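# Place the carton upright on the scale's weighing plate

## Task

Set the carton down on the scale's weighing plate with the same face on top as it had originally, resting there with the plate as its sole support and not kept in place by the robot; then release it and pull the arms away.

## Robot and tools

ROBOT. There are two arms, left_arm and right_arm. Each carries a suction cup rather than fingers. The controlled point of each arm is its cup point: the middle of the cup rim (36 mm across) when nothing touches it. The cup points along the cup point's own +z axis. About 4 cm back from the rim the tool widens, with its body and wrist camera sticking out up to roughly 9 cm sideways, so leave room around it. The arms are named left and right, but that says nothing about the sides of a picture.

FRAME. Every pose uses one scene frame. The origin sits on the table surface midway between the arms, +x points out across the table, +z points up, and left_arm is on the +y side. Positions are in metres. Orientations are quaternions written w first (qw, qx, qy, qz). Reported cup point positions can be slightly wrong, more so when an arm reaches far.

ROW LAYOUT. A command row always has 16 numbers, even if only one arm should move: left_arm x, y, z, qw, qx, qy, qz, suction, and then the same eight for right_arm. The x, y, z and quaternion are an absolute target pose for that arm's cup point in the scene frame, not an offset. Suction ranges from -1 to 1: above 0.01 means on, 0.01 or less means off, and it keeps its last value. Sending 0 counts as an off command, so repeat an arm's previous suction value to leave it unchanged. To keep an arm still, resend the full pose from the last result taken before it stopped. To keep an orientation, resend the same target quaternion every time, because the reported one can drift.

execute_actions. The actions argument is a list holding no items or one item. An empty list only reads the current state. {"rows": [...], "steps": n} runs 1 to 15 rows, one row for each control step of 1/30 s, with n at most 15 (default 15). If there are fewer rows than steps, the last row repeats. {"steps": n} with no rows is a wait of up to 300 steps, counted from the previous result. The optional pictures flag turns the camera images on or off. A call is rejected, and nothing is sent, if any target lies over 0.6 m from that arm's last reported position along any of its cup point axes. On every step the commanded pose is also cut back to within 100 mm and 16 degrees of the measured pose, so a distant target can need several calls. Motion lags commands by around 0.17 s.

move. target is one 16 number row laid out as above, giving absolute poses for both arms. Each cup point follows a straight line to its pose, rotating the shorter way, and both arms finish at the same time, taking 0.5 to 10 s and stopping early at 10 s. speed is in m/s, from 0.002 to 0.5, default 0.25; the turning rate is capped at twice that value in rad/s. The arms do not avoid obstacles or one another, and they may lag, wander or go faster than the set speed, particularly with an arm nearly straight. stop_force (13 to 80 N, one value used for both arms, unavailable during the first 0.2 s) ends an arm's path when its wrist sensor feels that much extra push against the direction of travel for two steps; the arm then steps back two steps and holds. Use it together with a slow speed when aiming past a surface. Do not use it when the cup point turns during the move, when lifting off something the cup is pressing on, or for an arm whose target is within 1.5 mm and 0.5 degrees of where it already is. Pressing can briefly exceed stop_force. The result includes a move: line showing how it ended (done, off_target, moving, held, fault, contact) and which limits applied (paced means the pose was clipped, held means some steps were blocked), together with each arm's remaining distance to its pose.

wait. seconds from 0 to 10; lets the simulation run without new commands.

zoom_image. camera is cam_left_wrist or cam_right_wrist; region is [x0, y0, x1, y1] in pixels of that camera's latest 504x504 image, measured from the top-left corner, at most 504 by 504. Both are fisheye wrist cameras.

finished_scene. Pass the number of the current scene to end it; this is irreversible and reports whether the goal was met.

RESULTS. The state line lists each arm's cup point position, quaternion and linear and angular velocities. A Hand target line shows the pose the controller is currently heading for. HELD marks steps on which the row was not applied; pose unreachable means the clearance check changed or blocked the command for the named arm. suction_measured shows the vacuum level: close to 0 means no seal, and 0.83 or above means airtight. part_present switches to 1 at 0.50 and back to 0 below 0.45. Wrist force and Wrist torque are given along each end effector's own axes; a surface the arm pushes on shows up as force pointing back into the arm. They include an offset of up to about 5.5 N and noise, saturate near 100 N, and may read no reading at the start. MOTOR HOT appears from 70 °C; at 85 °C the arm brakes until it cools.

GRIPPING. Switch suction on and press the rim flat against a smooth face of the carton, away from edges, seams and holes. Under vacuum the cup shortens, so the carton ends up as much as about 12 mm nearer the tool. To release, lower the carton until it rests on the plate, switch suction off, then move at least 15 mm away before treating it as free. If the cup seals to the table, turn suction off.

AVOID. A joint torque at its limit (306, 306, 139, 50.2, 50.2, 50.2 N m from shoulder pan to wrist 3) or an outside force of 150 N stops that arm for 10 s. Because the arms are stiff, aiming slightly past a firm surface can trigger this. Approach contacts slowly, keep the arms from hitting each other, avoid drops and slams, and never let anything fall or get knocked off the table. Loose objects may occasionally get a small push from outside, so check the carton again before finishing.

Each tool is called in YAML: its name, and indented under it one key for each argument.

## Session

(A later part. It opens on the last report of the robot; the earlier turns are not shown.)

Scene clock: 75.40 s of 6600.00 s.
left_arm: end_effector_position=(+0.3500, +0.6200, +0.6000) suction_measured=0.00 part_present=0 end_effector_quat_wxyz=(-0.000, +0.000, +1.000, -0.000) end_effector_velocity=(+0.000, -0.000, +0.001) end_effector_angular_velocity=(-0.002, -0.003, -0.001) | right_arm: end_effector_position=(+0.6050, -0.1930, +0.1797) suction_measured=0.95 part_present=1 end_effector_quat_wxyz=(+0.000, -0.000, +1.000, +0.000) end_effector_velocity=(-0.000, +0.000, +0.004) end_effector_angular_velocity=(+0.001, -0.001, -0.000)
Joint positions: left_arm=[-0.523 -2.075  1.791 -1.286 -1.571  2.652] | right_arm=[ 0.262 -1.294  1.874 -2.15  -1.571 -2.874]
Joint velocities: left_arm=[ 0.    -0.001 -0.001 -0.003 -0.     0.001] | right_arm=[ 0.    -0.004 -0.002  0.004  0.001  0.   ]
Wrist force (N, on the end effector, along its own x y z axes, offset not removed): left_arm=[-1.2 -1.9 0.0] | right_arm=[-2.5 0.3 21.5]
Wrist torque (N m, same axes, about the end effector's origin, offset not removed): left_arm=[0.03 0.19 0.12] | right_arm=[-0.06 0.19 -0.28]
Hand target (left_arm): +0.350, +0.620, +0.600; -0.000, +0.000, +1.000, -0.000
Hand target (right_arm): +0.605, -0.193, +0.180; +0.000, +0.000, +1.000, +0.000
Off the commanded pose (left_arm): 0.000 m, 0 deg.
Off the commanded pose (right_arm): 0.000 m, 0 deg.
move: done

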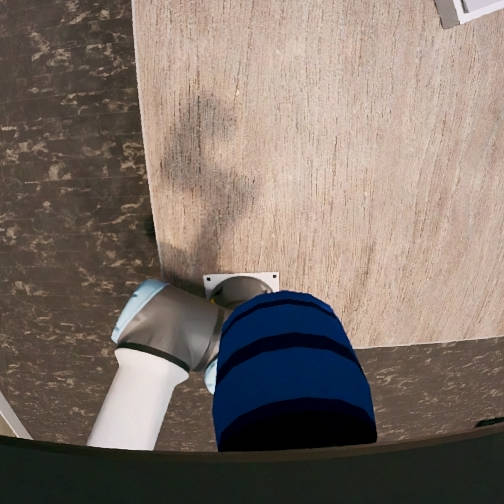

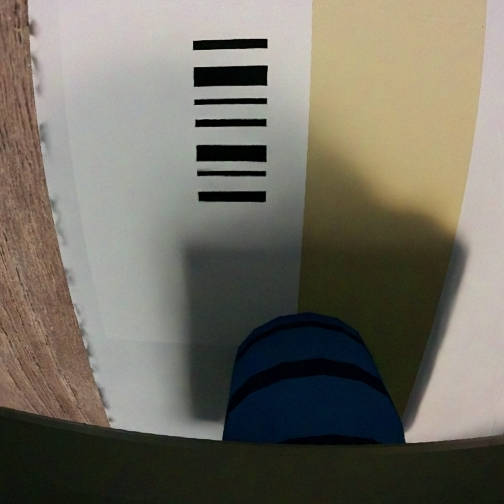

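move:
  target: [0.35,0.62,0.6,0,0,1,0,0,0.605,-0.193,0.144,0,0,1,0,1]
  speed: 0.02

execute_actions:
  actions:
    - {"rows":[[0.35,0.62,0.6,0,0,1,0,0,0.605,-0.193,0.146,0,0,1,0,0]],"steps":8}
  pictures: false

move:
  target: [0.35,0.62,0.6,0,0,1,0,0,0.605,-0.193,0.172,0,0,1,0,0]

move:
  target: [0.35,0.62,0.6,0,0,1,0,0,0.627,-0.197,0.163,0,0,1,0,0]

move:
  target: [0.35,0.62,0.6,0,0,1,0,0,0.627,-0.197,0.11,0,0,1,0,1]
  speed: 0.007
  stop_force: 13

move:
  target: [0.35,0.62,0.6,0,0,1,0,0,0.627,-0.197,0.17,0,0,1,0,1]
  speed: 0.012

move:
  target: [0.35,0.62,0.6,0,0,1,0,0,0.627,-0.197,0.19,0,0,1,0,1]
  speed: 0.012

Scene clock: 87.60 s of 6600.00 s.
left_arm: end_effector_position=(+0.3500, +0.6200, +0.6000) suction_measured=0.00 part_present=0 end_effector_quat_wxyz=(-0.000, +0.000, +1.000, -0.000) end_effector_velocity=(-0.000, -0.001, -0.000) end_effector_angular_velocity=(-0.001, -0.000, -0.001) | right_arm: end_effector_position=(+0.6050, -0.1930, +0.1443) suction_measured=0.95 part_present=1 end_effector_quat_wxyz=(-0.000, -0.000, +1.000, -0.000) end_effector_velocity=(+0.000, -0.000, -0.004) end_effector_angular_velocity=(-0.001, +0.001, +0.000)
Joint positions: left_arm=[-0.523 -2.075  1.791 -1.286 -1.571  2.652] | right_arm=[ 0.262 -1.259  1.901 -2.212 -1.571 -2.874]
Joint velocities: left_arm=[-0.001 -0.     0.    -0.001 -0.001 -0.001] | right_arm=[ 0.     0.004  0.002 -0.005 -0.001  0.   ]
Wrist force (N, on the end effector, along its own x y z axes, offset not removed): left_arm=[1.2 1.1 0.7] | right_arm=[-3.1 0.2 19.6]
Wrist torque (N m, same axes, about the end effector's origin, offset not removed): left_arm=[0.21 0.00 0.33] | right_arm=[-0.15 0.22 -0.24]
Hand target (left_arm): +0.350, +0.620, +0.600; +0.000, -0.000, +1.000, -0.000
Hand target (right_arm): +0.605, -0.193, +0.144; -0.000, +0.000, +1.000, -0.000
Off the commanded pose (left_arm): 0.000 m, 0 deg.
Off the commanded pose (right_arm): 0.000 m, 0 deg.
After step 90, 7.07 s passed at rest.
move: done

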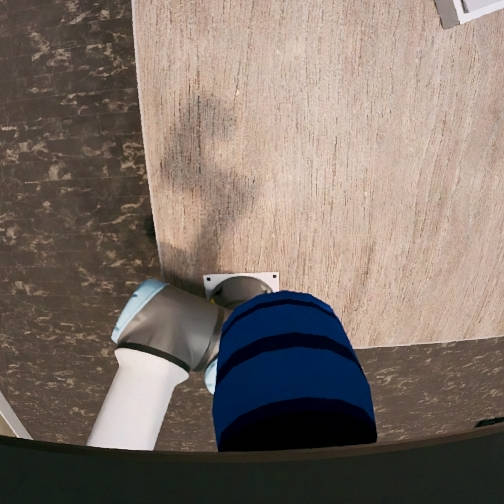

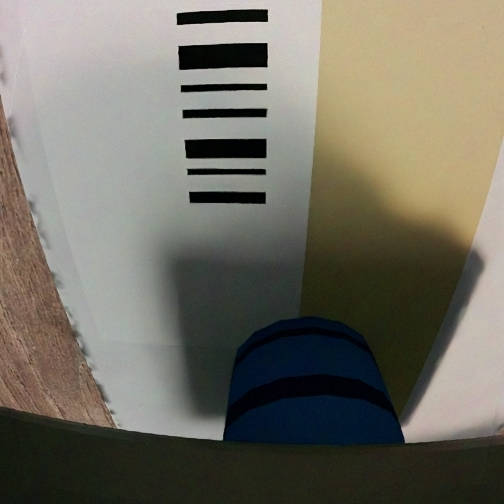

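Scene clock: 87.87 s of 6600.00 s.
left_arm: end_effector_position=(+0.3500, +0.6200, +0.6000) suction_measured=0.00 part_present=0 end_effector_quat_wxyz=(-0.000, +0.000, +1.000, -0.000) end_effector_velocity=(+0.000, -0.000, +0.000) end_effector_angular_velocity=(+0.000, -0.001, -0.001) | right_arm: end_effector_position=(+0.6051, -0.1930, +0.1457) suction_measured=0.00 part_present=0 end_effector_quat_wxyz=(+0.000, -0.000, +1.000, +0.000) end_effector_velocity=(-0.001, -0.001, +0.002) end_effector_angular_velocity=(-0.001, +0.001, +0.000)
Joint positions: left_arm=[-0.523 -2.075  1.791 -1.286 -1.571  2.652] | right_arm=[ 0.262 -1.261  1.9   -2.21  -1.571 -2.874]
Joint velocities: left_arm=[-0.001 -0.    -0.    -0.     0.001 -0.   ] | right_arm=[-0.    -0.003 -0.001  0.006 -0.001 -0.   ]
Wrist force (N, on the end effector, along its own x y z axes, offset not removed): left_arm=[0.0 5.1 -5.2] | right_arm=[-2.3 0.5 -12.1]
Wrist torque (N m, same axes, about the end effector's origin, offset not removed): left_arm=[0.96 0.08 0.21] | right_arm=[-0.01 0.24 -0.28]
Hand target (left_arm): +0.350, +0.620, +0.600; +0.000, +0.000, +1.000, -0.000
Hand target (right_arm): +0.605, -0.193, +0.146; +0.000, -0.000, +1.000, +0.000
Off the commanded pose (left_arm): 0.000 m, 0 deg.
Off the commanded pose (right_arm): 0.000 m, 0 deg.
Steps of this call (steps 1 to 8: all 8 steps of this action). Readings (end_effector_position | what the end effector reports):
1: left_arm (+0.3500, +0.6200, +0.6000) | right_arm (+0.6050, -0.1930, +0.1442) | left_arm suction_measured=0.00 part_present=0 | right_arm suction_measured=0.83 part_present=1
2: left_arm (+0.3500, +0.6200, +0.6000) | right_arm (+0.6051, -0.1930, +0.1443) | left_arm suction_measured=0.00 part_present=0 | right_arm suction_measured=0.38 part_present=0
4: left_arm (+0.3500, +0.6200, +0.6000) | right_arm (+0.6052, -0.1930, +0.1450) | left_arm suction_measured=0.00 part_present=0 | right_arm suction_measured=0.00 part_present=0
8: the state above

Scene clock: 89.00 s of 6600.00 s.
left_arm: end_effector_position=(+0.3500, +0.6200, +0.6000) suction_measured=0.00 part_present=0 end_effector_quat_wxyz=(-0.000, +0.000, +1.000, -0.000) end_effector_velocity=(-0.000, +0.000, +0.001) end_effector_angular_velocity=(-0.000, -0.000, -0.001) | right_arm: end_effector_position=(+0.6050, -0.1930, +0.1717) suction_measured=0.00 part_present=0 end_effector_quat_wxyz=(+0.000, +0.000, +1.000, +0.000) end_effector_velocity=(-0.001, +0.000, +0.002) end_effector_angular_velocity=(+0.000, +0.001, +0.000)
Joint positions: left_arm=[-0.523 -2.075  1.791 -1.286 -1.571  2.652] | right_arm=[ 0.262 -1.287  1.88  -2.164 -1.571 -2.874]
Joint velocities: left_arm=[-0.    -0.001 -0.001  0.001 -0.     0.   ] | right_arm=[ 0.    -0.003 -0.001  0.004  0.001 -0.   ]
Wrist force (N, on the end effector, along its own x y z axes, offset not removed): left_arm=[4.5 -1.1 0.5] | right_arm=[-4.0 0.2 -1.3]
Wrist torque (N m, same axes, about the end effector's origin, offset not removed): left_arm=[0.00 -0.58 0.29] | right_arm=[0.00 0.33 -0.23]
Hand target (left_arm): +0.350, +0.620, +0.600; +0.000, +0.000, +1.000, -0.000
Hand target (right_arm): +0.605, -0.193, +0.172; +0.000, +0.000, +1.000, +0.000
Off the commanded pose (left_arm): 0.000 m, 0 deg.
Off the commanded pose (right_arm): 0.000 m, 0 deg.
move: done

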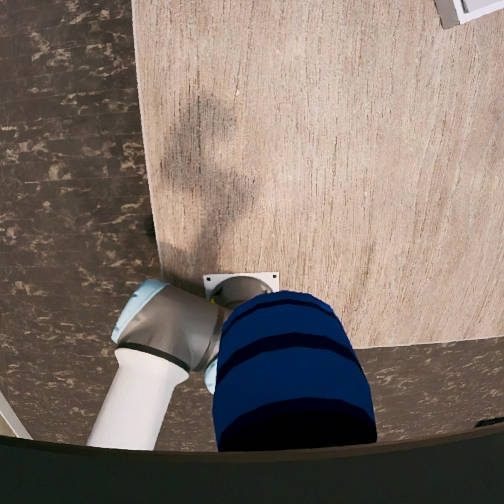

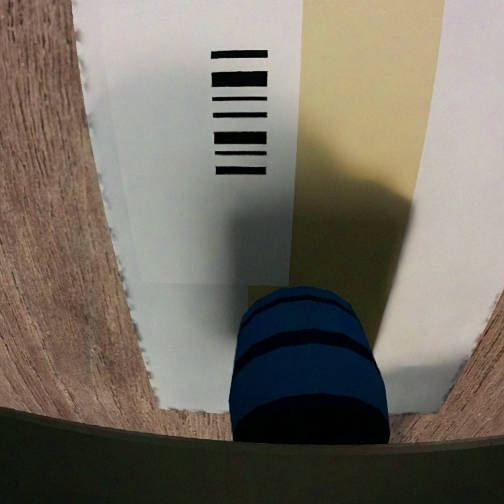

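Scene clock: 89.87 s of 6600.00 s.
left_arm: end_effector_position=(+0.3500, +0.6200, +0.6000) suction_measured=0.00 part_present=0 end_effector_quat_wxyz=(-0.000, +0.000, +1.000, -0.000) end_effector_velocity=(+0.000, +0.000, -0.000) end_effector_angular_velocity=(+0.000, -0.001, +0.000) | right_arm: end_effector_position=(+0.6267, -0.1969, +0.1631) suction_measured=0.00 part_present=0 end_effector_quat_wxyz=(+0.000, -0.000, +1.000, -0.000) end_effector_velocity=(+0.002, -0.001, -0.002) end_effector_angular_velocity=(-0.001, +0.002, +0.000)
Joint positions: left_arm=[-0.523 -2.075  1.791 -1.286 -1.571  2.652] | right_arm=[ 0.25  -1.253  1.852 -2.17  -1.571 -2.886]
Joint velocities: left_arm=[ 0.     0.     0.001 -0.002  0.001  0.   ] | right_arm=[-0.002  0.005 -0.003 -0.    -0.001 -0.002]
Wrist force (N, on the end effector, along its own x y z axes, offset not removed): left_arm=[2.6 2.6 -2.1] | right_arm=[-2.5 0.7 0.2]
Wrist torque (N m, same axes, about the end effector's origin, offset not removed): left_arm=[0.56 -0.41 0.12] | right_arm=[0.13 0.10 -0.23]
Hand target (left_arm): +0.350, +0.620, +0.600; +0.000, +0.000, +1.000, -0.000
Hand target (right_arm): +0.627, -0.197, +0.163; +0.000, +0.000, +1.000, -0.000
Off the commanded pose (left_arm): 0.000 m, 0 deg.
Off the commanded pose (right_arm): 0.000 m, 0 deg.
move: done

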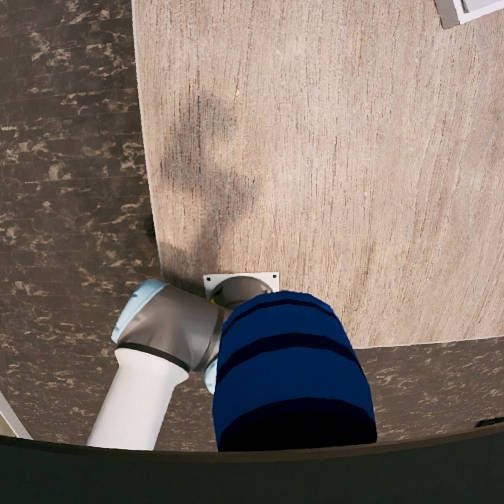

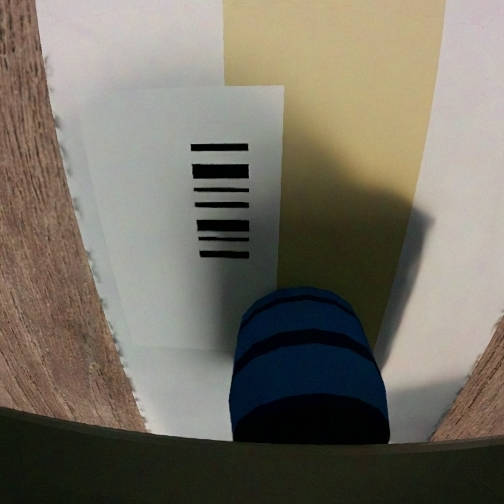

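Scene clock: 93.30 s of 6600.00 s.
left_arm: end_effector_position=(+0.3500, +0.6200, +0.6000) suction_measured=0.00 part_present=0 end_effector_quat_wxyz=(-0.000, +0.000, +1.000, -0.000) end_effector_velocity=(-0.000, -0.000, -0.001) end_effector_angular_velocity=(+0.001, +0.001, -0.000) | right_arm: end_effector_position=(+0.6269, -0.1969, +0.1421) suction_measured=0.95 part_present=1 end_effector_quat_wxyz=(+0.000, -0.000, +1.000, +0.000) end_effector_velocity=(-0.000, +0.000, +0.001) end_effector_angular_velocity=(-0.000, +0.003, -0.000)
Joint positions: left_arm=[-0.523 -2.075  1.791 -1.286 -1.571  2.652] | right_arm=[ 0.25  -1.232  1.868 -2.206 -1.571 -2.886]
Joint velocities: left_arm=[-0.001  0.     0.001  0.001  0.    -0.   ] | right_arm=[-0.    -0.001 -0.002  0.006  0.     0.   ]
Wrist force (N, on the end effector, along its own x y z axes, offset not removed): left_arm=[-1.2 2.8 2.2] | right_arm=[12.1 -3.3 -34.4]
Wrist torque (N m, same axes, about the end effector's origin, offset not removed): left_arm=[0.38 0.04 0.19] | right_arm=[-0.11 -0.40 -0.23]
Hand target (left_arm): +0.350, +0.620, +0.600; +0.000, +0.000, +1.000, -0.000
Hand target (right_arm): +0.627, -0.197, +0.142; +0.000, -0.000, +1.000, +0.000
Off the commanded pose (left_arm): 0.000 m, 0 deg.
Off the commanded pose (right_arm): 0.032 m, 0 deg.
move: contact (right_arm)

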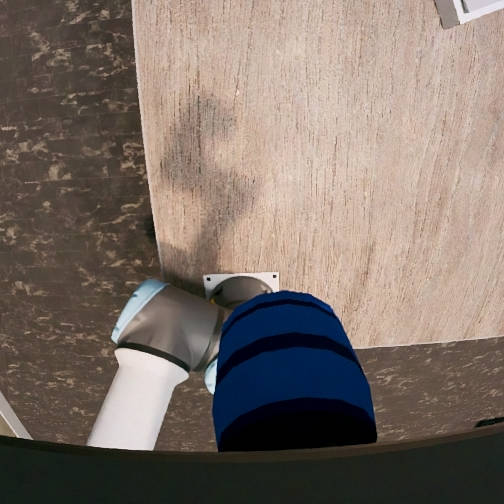

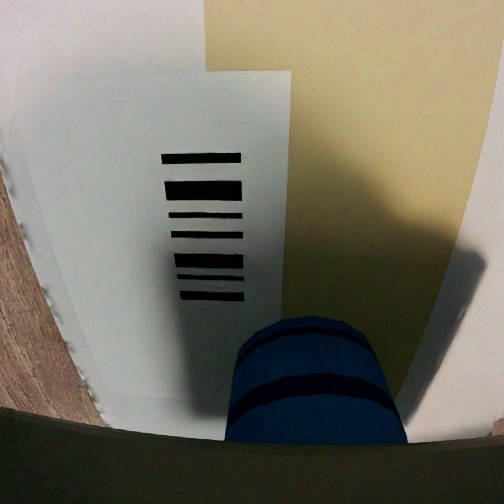

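Scene clock: 95.90 s of 6600.00 s.
left_arm: end_effector_position=(+0.3500, +0.6200, +0.6000) suction_measured=0.00 part_present=0 end_effector_quat_wxyz=(-0.000, +0.000, +1.000, -0.000) end_effector_velocity=(+0.000, +0.001, +0.000) end_effector_angular_velocity=(+0.001, +0.001, +0.001) | right_arm: end_effector_position=(+0.6270, -0.1970, +0.1697) suction_measured=0.95 part_present=1 end_effector_quat_wxyz=(+0.000, +0.000, +1.000, +0.000) end_effector_velocity=(+0.000, +0.000, +0.002) end_effector_angular_velocity=(-0.000, +0.001, +0.000)
Joint positions: left_arm=[-0.523 -2.075  1.791 -1.286 -1.571  2.652] | right_arm=[ 0.249 -1.259  1.847 -2.158 -1.571 -2.886]
Joint velocities: left_arm=[ 0.001  0.001 -0.001  0.001  0.001  0.   ] | right_arm=[ 0.    -0.001 -0.003  0.005  0.     0.   ]
Wrist force (N, on the end effector, along its own x y z axes, offset not removed): left_arm=[-1.6 0.7 2.2] | right_arm=[-2.9 0.8 22.5]
Wrist torque (N m, same axes, about the end effector's origin, offset not removed): left_arm=[0.24 0.37 0.24] | right_arm=[0.13 0.09 -0.29]
Hand target (left_arm): +0.350, +0.620, +0.600; +0.000, +0.000, +1.000, -0.000
Hand target (right_arm): +0.627, -0.197, +0.170; +0.000, +0.000, +1.000, +0.000
Off the commanded pose (left_arm): 0.000 m, 0 deg.
Off the commanded pose (right_arm): 0.000 m, 0 deg.
move: done

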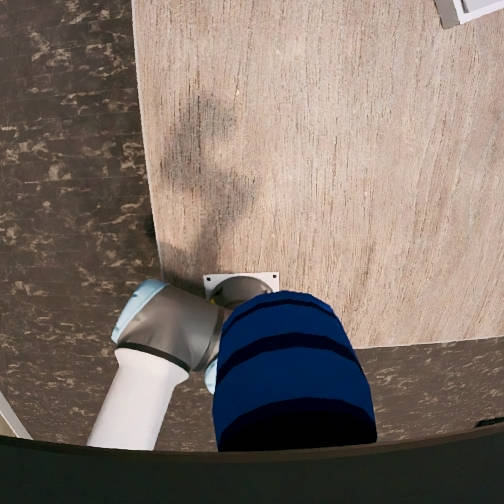

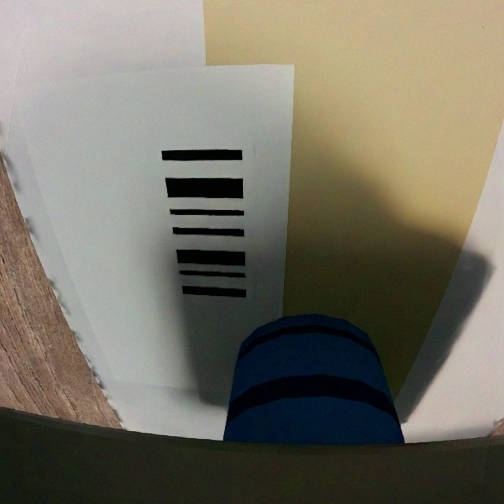

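Scene clock: 97.83 s of 6600.00 s.
left_arm: end_effector_position=(+0.3500, +0.6200, +0.6000) suction_measured=0.00 part_present=0 end_effector_quat_wxyz=(-0.000, +0.000, +1.000, -0.000) end_effector_velocity=(+0.000, +0.000, +0.000) end_effector_angular_velocity=(+0.000, -0.001, +0.000) | right_arm: end_effector_position=(+0.6270, -0.1970, +0.1897) suction_measured=0.95 part_present=1 end_effector_quat_wxyz=(+0.000, -0.000, +1.000, +0.000) end_effector_velocity=(-0.001, +0.000, +0.003) end_effector_angular_velocity=(+0.001, +0.001, -0.000)
Joint positions: left_arm=[-0.523 -2.075  1.791 -1.286 -1.571  2.652] | right_arm=[ 0.249 -1.278  1.83  -2.123 -1.571 -2.886]
Joint velocities: left_arm=[ 0.     0.001 -0.001 -0.     0.001 -0.   ] | right_arm=[-0.    -0.003 -0.001  0.005  0.001 -0.   ]
Wrist force (N, on the end effector, along its own x y z axes, offset not removed): left_arm=[3.2 2.1 1.5] | right_arm=[-4.4 -1.0 21.2]
Wrist torque (N m, same axes, about the end effector's origin, offset not removed): left_arm=[0.55 -0.52 0.14] | right_arm=[-0.21 0.30 -0.32]
Hand target (left_arm): +0.350, +0.620, +0.600; +0.000, -0.000, +1.000, -0.000
Hand target (right_arm): +0.627, -0.197, +0.190; +0.000, +0.000, +1.000, +0.000
Off the commanded pose (left_arm): 0.000 m, 0 deg.
Off the commanded pose (right_arm): 0.000 m, 0 deg.
move: done

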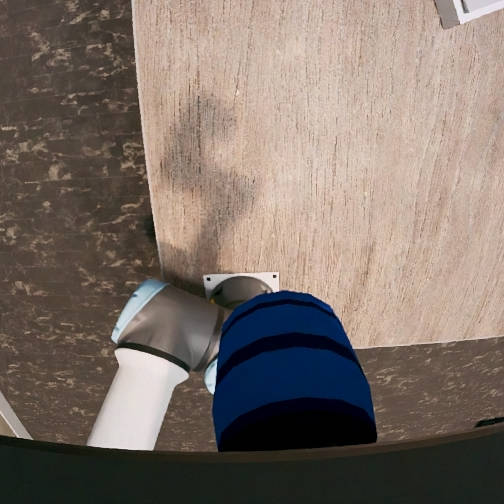

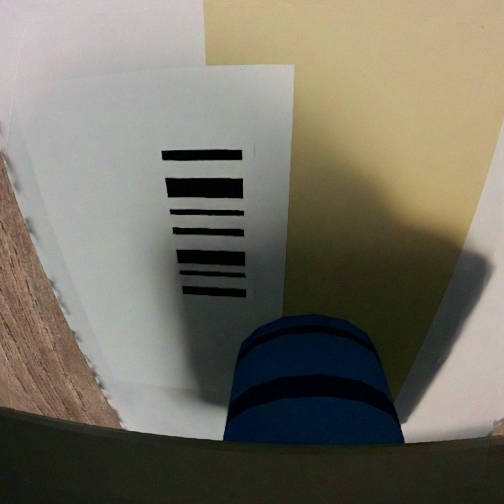

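move:
  target: [0.35,0.62,0.6,0,0,1,0,0,0.74,0.172,0.22,0,-0.848,0.53,0,1]
  speed: 0.11

move:
  target: [0.35,0.62,0.6,0,0,1,0,0,0.74,0.172,0.155,0,-0.848,0.53,0,1]
  speed: 0.02
  stop_force: 15

move:
  target: [0.35,0.62,0.6,0,0,1,0,0,0.74,0.172,0.09,0,-0.848,0.53,0,1]
  speed: 0.007
  stop_force: 22

Scene clock: 113.93 s of 6600.00 s.
left_arm: end_effector_position=(+0.3500, +0.6200, +0.6000) suction_measured=0.00 part_present=0 end_effector_quat_wxyz=(-0.000, +0.000, +1.000, -0.000) end_effector_velocity=(-0.000, -0.000, +0.000) end_effector_angular_velocity=(-0.001, -0.000, -0.000) | right_arm: end_effector_position=(+0.7391, +0.1719, +0.2201) suction_measured=0.95 part_present=1 end_effector_quat_wxyz=(-0.000, +0.848, -0.531, -0.000) end_effector_velocity=(+0.001, +0.002, -0.001) end_effector_angular_velocity=(-0.002, +0.002, +0.015)
Joint positions: left_arm=[-0.523 -2.075  1.791 -1.286 -1.571  2.652] | right_arm=[ 0.563 -0.824  1.058 -1.805 -1.57  -4.595]
Joint velocities: left_arm=[-0.001 -0.    -0.     0.    -0.001 -0.   ] | right_arm=[ 0.002  0.005 -0.009  0.006 -0.    -0.013]
Wrist force (N, on the end effector, along its own x y z axes, offset not removed): left_arm=[-3.1 3.8 6.0] | right_arm=[-3.6 0.9 21.8]
Wrist torque (N m, same axes, about the end effector's origin, offset not removed): left_arm=[0.94 0.39 0.28] | right_arm=[0.15 0.18 -0.28]
Hand target (left_arm): +0.350, +0.620, +0.600; +0.000, +0.000, +1.000, -0.000
Hand target (right_arm): +0.739, +0.172, +0.220; -0.000, +0.848, -0.530, -0.000
Off the commanded pose (left_arm): 0.000 m, 0 deg.
Off the commanded pose (right_arm): 0.001 m, 0 deg.
After step 90, 3.47 s passed at rest.
move: done

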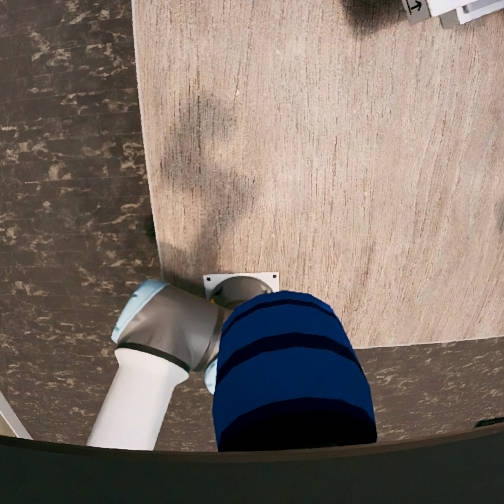

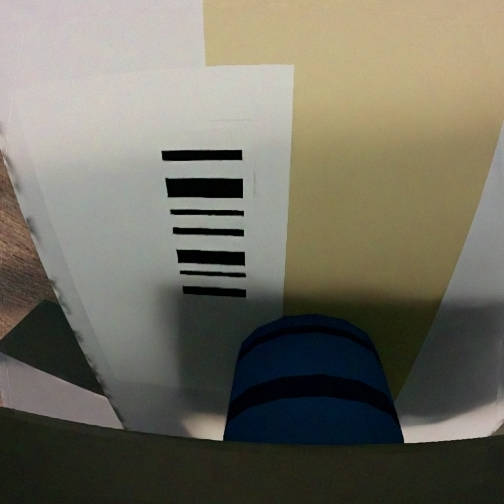

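Scene clock: 117.50 s of 6600.00 s.
left_arm: end_effector_position=(+0.3500, +0.6200, +0.6000) suction_measured=0.00 part_present=0 end_effector_quat_wxyz=(-0.000, +0.000, +1.000, -0.000) end_effector_velocity=(-0.000, +0.001, +0.000) end_effector_angular_velocity=(+0.000, -0.001, +0.001) | right_arm: end_effector_position=(+0.7401, +0.1720, +0.1553) suction_measured=0.95 part_present=1 end_effector_quat_wxyz=(+0.000, +0.848, -0.530, -0.000) end_effector_velocity=(-0.000, +0.000, -0.004) end_effector_angular_velocity=(-0.000, +0.002, +0.000)
Joint positions: left_arm=[-0.523 -2.075  1.791 -1.286 -1.571  2.652] | right_arm=[ 0.563 -0.789  1.115 -1.896 -1.571 -4.597]
Joint velocities: left_arm=[ 0.001 -0.    -0.    -0.     0.001  0.   ] | right_arm=[ 0.     0.003  0.002 -0.003  0.001 -0.   ]
Wrist force (N, on the end effector, along its own x y z axes, offset not removed): left_arm=[5.1 3.8 2.7] | right_arm=[-3.7 -1.6 20.6]
Wrist torque (N m, same axes, about the end effector's origin, offset not removed): left_arm=[0.87 -0.74 0.29] | right_arm=[-0.22 0.25 -0.32]
Hand target (left_arm): +0.350, +0.620, +0.600; -0.000, +0.000, +1.000, -0.000
Hand target (right_arm): +0.740, +0.172, +0.155; +0.000, +0.848, -0.530, -0.000
Off the commanded pose (left_arm): 0.000 m, 0 deg.
Off the commanded pose (right_arm): 0.000 m, 0 deg.
move: done

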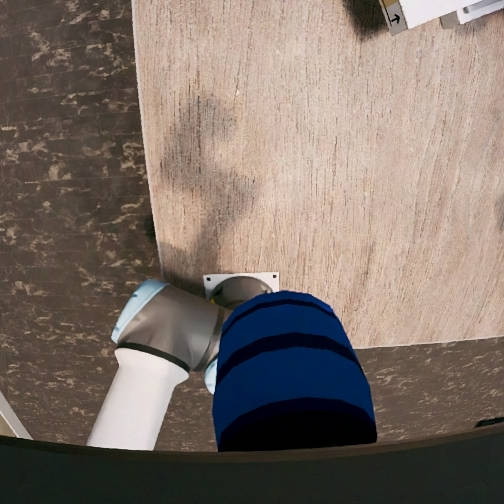

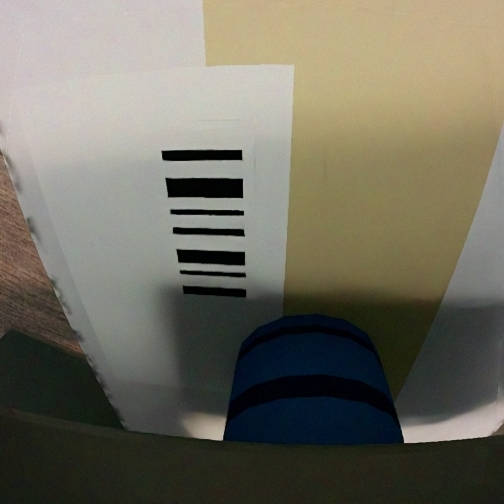

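Scene clock: 123.60 s of 6600.00 s.
left_arm: end_effector_position=(+0.3500, +0.6200, +0.6000) suction_measured=0.00 part_present=0 end_effector_quat_wxyz=(-0.000, +0.000, +1.000, -0.000) end_effector_velocity=(+0.000, -0.000, -0.001) end_effector_angular_velocity=(-0.000, +0.001, +0.000) | right_arm: end_effector_position=(+0.7401, +0.1721, +0.1155) suction_measured=0.95 part_present=1 end_effector_quat_wxyz=(-0.000, +0.848, -0.530, +0.000) end_effector_velocity=(-0.000, -0.000, +0.001) end_effector_angular_velocity=(-0.001, +0.003, -0.000)
Joint positions: left_arm=[-0.523 -2.075  1.791 -1.286 -1.571  2.652] | right_arm=[ 0.563 -0.764  1.144 -1.951 -1.571 -4.597]
Joint velocities: left_arm=[ 0.     0.001  0.     0.    -0.001  0.   ] | right_arm=[-0.     0.    -0.002  0.005  0.001  0.   ]
Wrist force (N, on the end effector, along its own x y z axes, offset not removed): left_arm=[4.3 1.9 3.5] | right_arm=[-2.3 7.4 -9.7]
Wrist torque (N m, same axes, about the end effector's origin, offset not removed): left_arm=[0.39 -0.79 0.24] | right_arm=[0.27 0.05 -0.21]
Hand target (left_arm): +0.350, +0.620, +0.600; +0.000, +0.000, +1.000, -0.000
Hand target (right_arm): +0.740, +0.172, +0.116; -0.000, +0.848, -0.530, +0.000
Off the commanded pose (left_arm): 0.000 m, 0 deg.
Off the commanded pose (right_arm): 0.025 m, 0 deg.
move: contact (right_arm)

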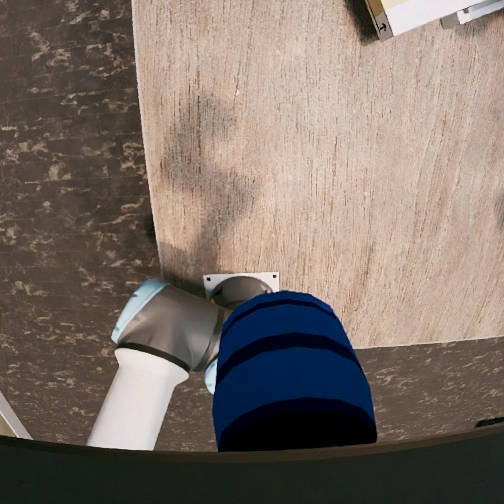

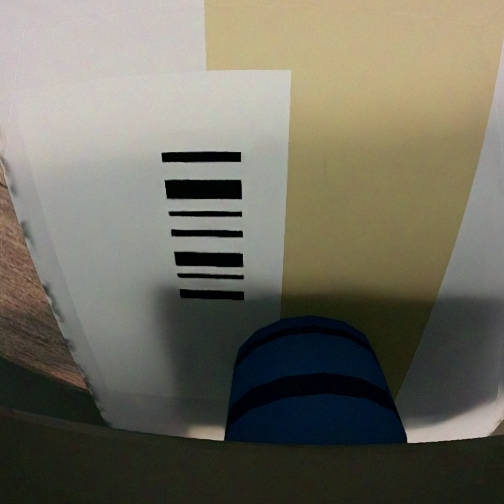

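execute_actions:
  actions:
    - {"rows":[[0.35,0.62,0.6,0,0,1,0,0,0.74,0.172,0.118,0,-0.848,0.53,0,0]],"steps":8}
  pictures: false

move:
  target: [0.35,0.62,0.6,0,0,1,0,0,0.73,0.15,0.42,0,-0.848,0.53,0,0]

Scene clock: 128.63 s of 6600.00 s.
left_arm: end_effector_position=(+0.3500, +0.6200, +0.6000) suction_measured=0.00 part_present=0 end_effector_quat_wxyz=(-0.000, +0.000, +1.000, -0.000) end_effector_velocity=(-0.000, +0.000, +0.001) end_effector_angular_velocity=(-0.001, -0.002, +0.001) | right_arm: end_effector_position=(+0.7401, +0.1720, +0.1178) suction_measured=0.00 part_present=0 end_effector_quat_wxyz=(-0.000, +0.848, -0.530, +0.000) end_effector_velocity=(-0.001, -0.001, +0.003) end_effector_angular_velocity=(-0.001, +0.000, -0.000)
Joint positions: left_arm=[-0.523 -2.075  1.791 -1.286 -1.571  2.652] | right_arm=[ 0.563 -0.766  1.143 -1.948 -1.571 -4.597]
Joint velocities: left_arm=[ 0.001 -0.001 -0.    -0.     0.     0.   ] | right_arm=[-0.    -0.003 -0.     0.004 -0.001  0.   ]
Wrist force (N, on the end effector, along its own x y z axes, offset not removed): left_arm=[1.2 -0.9 1.1] | right_arm=[-3.7 0.2 -14.8]
Wrist torque (N m, same axes, about the end effector's origin, offset not removed): left_arm=[-0.20 -0.17 0.16] | right_arm=[0.07 0.05 -0.25]
Hand target (left_arm): +0.350, +0.620, +0.600; -0.000, +0.000, +1.000, -0.000
Hand target (right_arm): +0.740, +0.172, +0.118; -0.000, +0.848, -0.530, +0.000
Off the commanded pose (left_arm): 0.000 m, 0 deg.
Off the commanded pose (right_arm): 0.000 m, 0 deg.
Steps of this call (steps 1 to 90: nothing new was sent; then 1.77 s passed at rest; steps 91 to 98: all 8 steps of this action). Readings (end_effector_position | what the end effector reports):
91: left_arm (+0.3500, +0.6200, +0.6000) | right_arm (+0.7401, +0.1721, +0.1158) | left_arm suction_measured=0.00 part_present=0 | right_arm suction_measured=0.83 part_present=1
92: left_arm (+0.3500, +0.6200, +0.6000) | right_arm (+0.7401, +0.1721, +0.1160) | left_arm suction_measured=0.00 part_present=0 | right_arm suction_measured=0.35 part_present=0
94: left_arm (+0.3500, +0.6200, +0.6000) | right_arm (+0.7402, +0.1721, +0.1170) | left_arm suction_measured=0.00 part_present=0 | right_arm suction_measured=0.00 part_present=0
98: the state above

Scene clock: 130.77 s of 6600.00 s.
left_arm: end_effector_position=(+0.3500, +0.6200, +0.6000) suction_measured=0.00 part_present=0 end_effector_quat_wxyz=(-0.000, +0.000, +1.000, -0.000) end_effector_velocity=(-0.000, +0.001, +0.001) end_effector_angular_velocity=(-0.000, -0.001, +0.001) | right_arm: end_effector_position=(+0.7297, +0.1498, +0.4197) suction_measured=0.00 part_present=0 end_effector_quat_wxyz=(-0.000, +0.848, -0.530, +0.000) end_effector_velocity=(+0.000, +0.000, +0.003) end_effector_angular_velocity=(+0.000, +0.000, +0.000)
Joint positions: left_arm=[-0.523 -2.075  1.791 -1.286 -1.571  2.652] | right_arm=[ 0.551 -0.902  0.839 -1.508 -1.571 -4.61 ]
Joint velocities: left_arm=[ 0.001 -0.001 -0.    -0.     0.     0.   ] | right_arm=[ 0.     0.001 -0.007  0.006  0.001 -0.   ]
Wrist force (N, on the end effector, along its own x y z axes, offset not removed): left_arm=[-0.1 1.5 2.9] | right_arm=[-3.0 0.0 1.5]
Wrist torque (N m, same axes, about the end effector's origin, offset not removed): left_arm=[0.41 0.00 0.32] | right_arm=[-0.03 0.17 -0.23]
Hand target (left_arm): +0.350, +0.620, +0.600; +0.000, -0.000, +1.000, -0.000
Hand target (right_arm): +0.730, +0.150, +0.420; -0.000, +0.848, -0.530, +0.000
Off the commanded pose (left_arm): 0.000 m, 0 deg.
Off the commanded pose (right_arm): 0.000 m, 0 deg.
move: done

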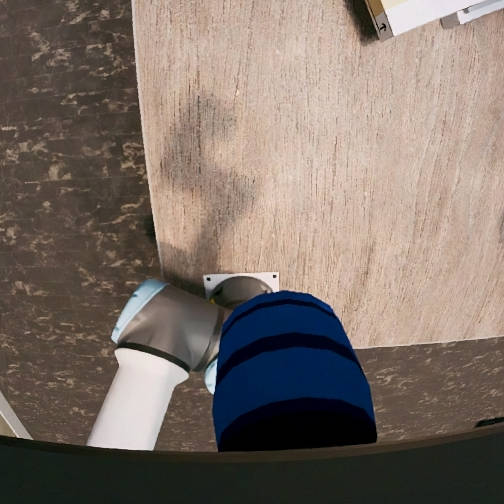

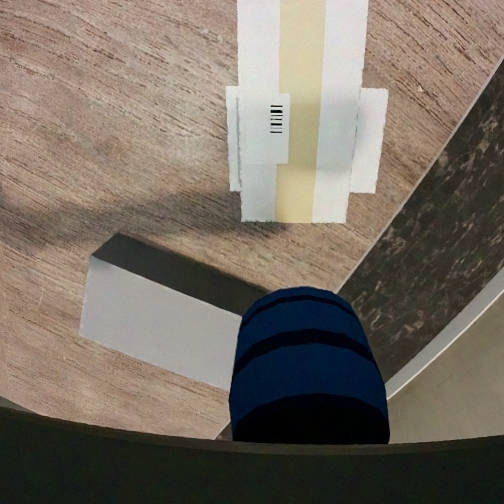

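finished_scene:
  scene: 2

The scene is finished: the task was done.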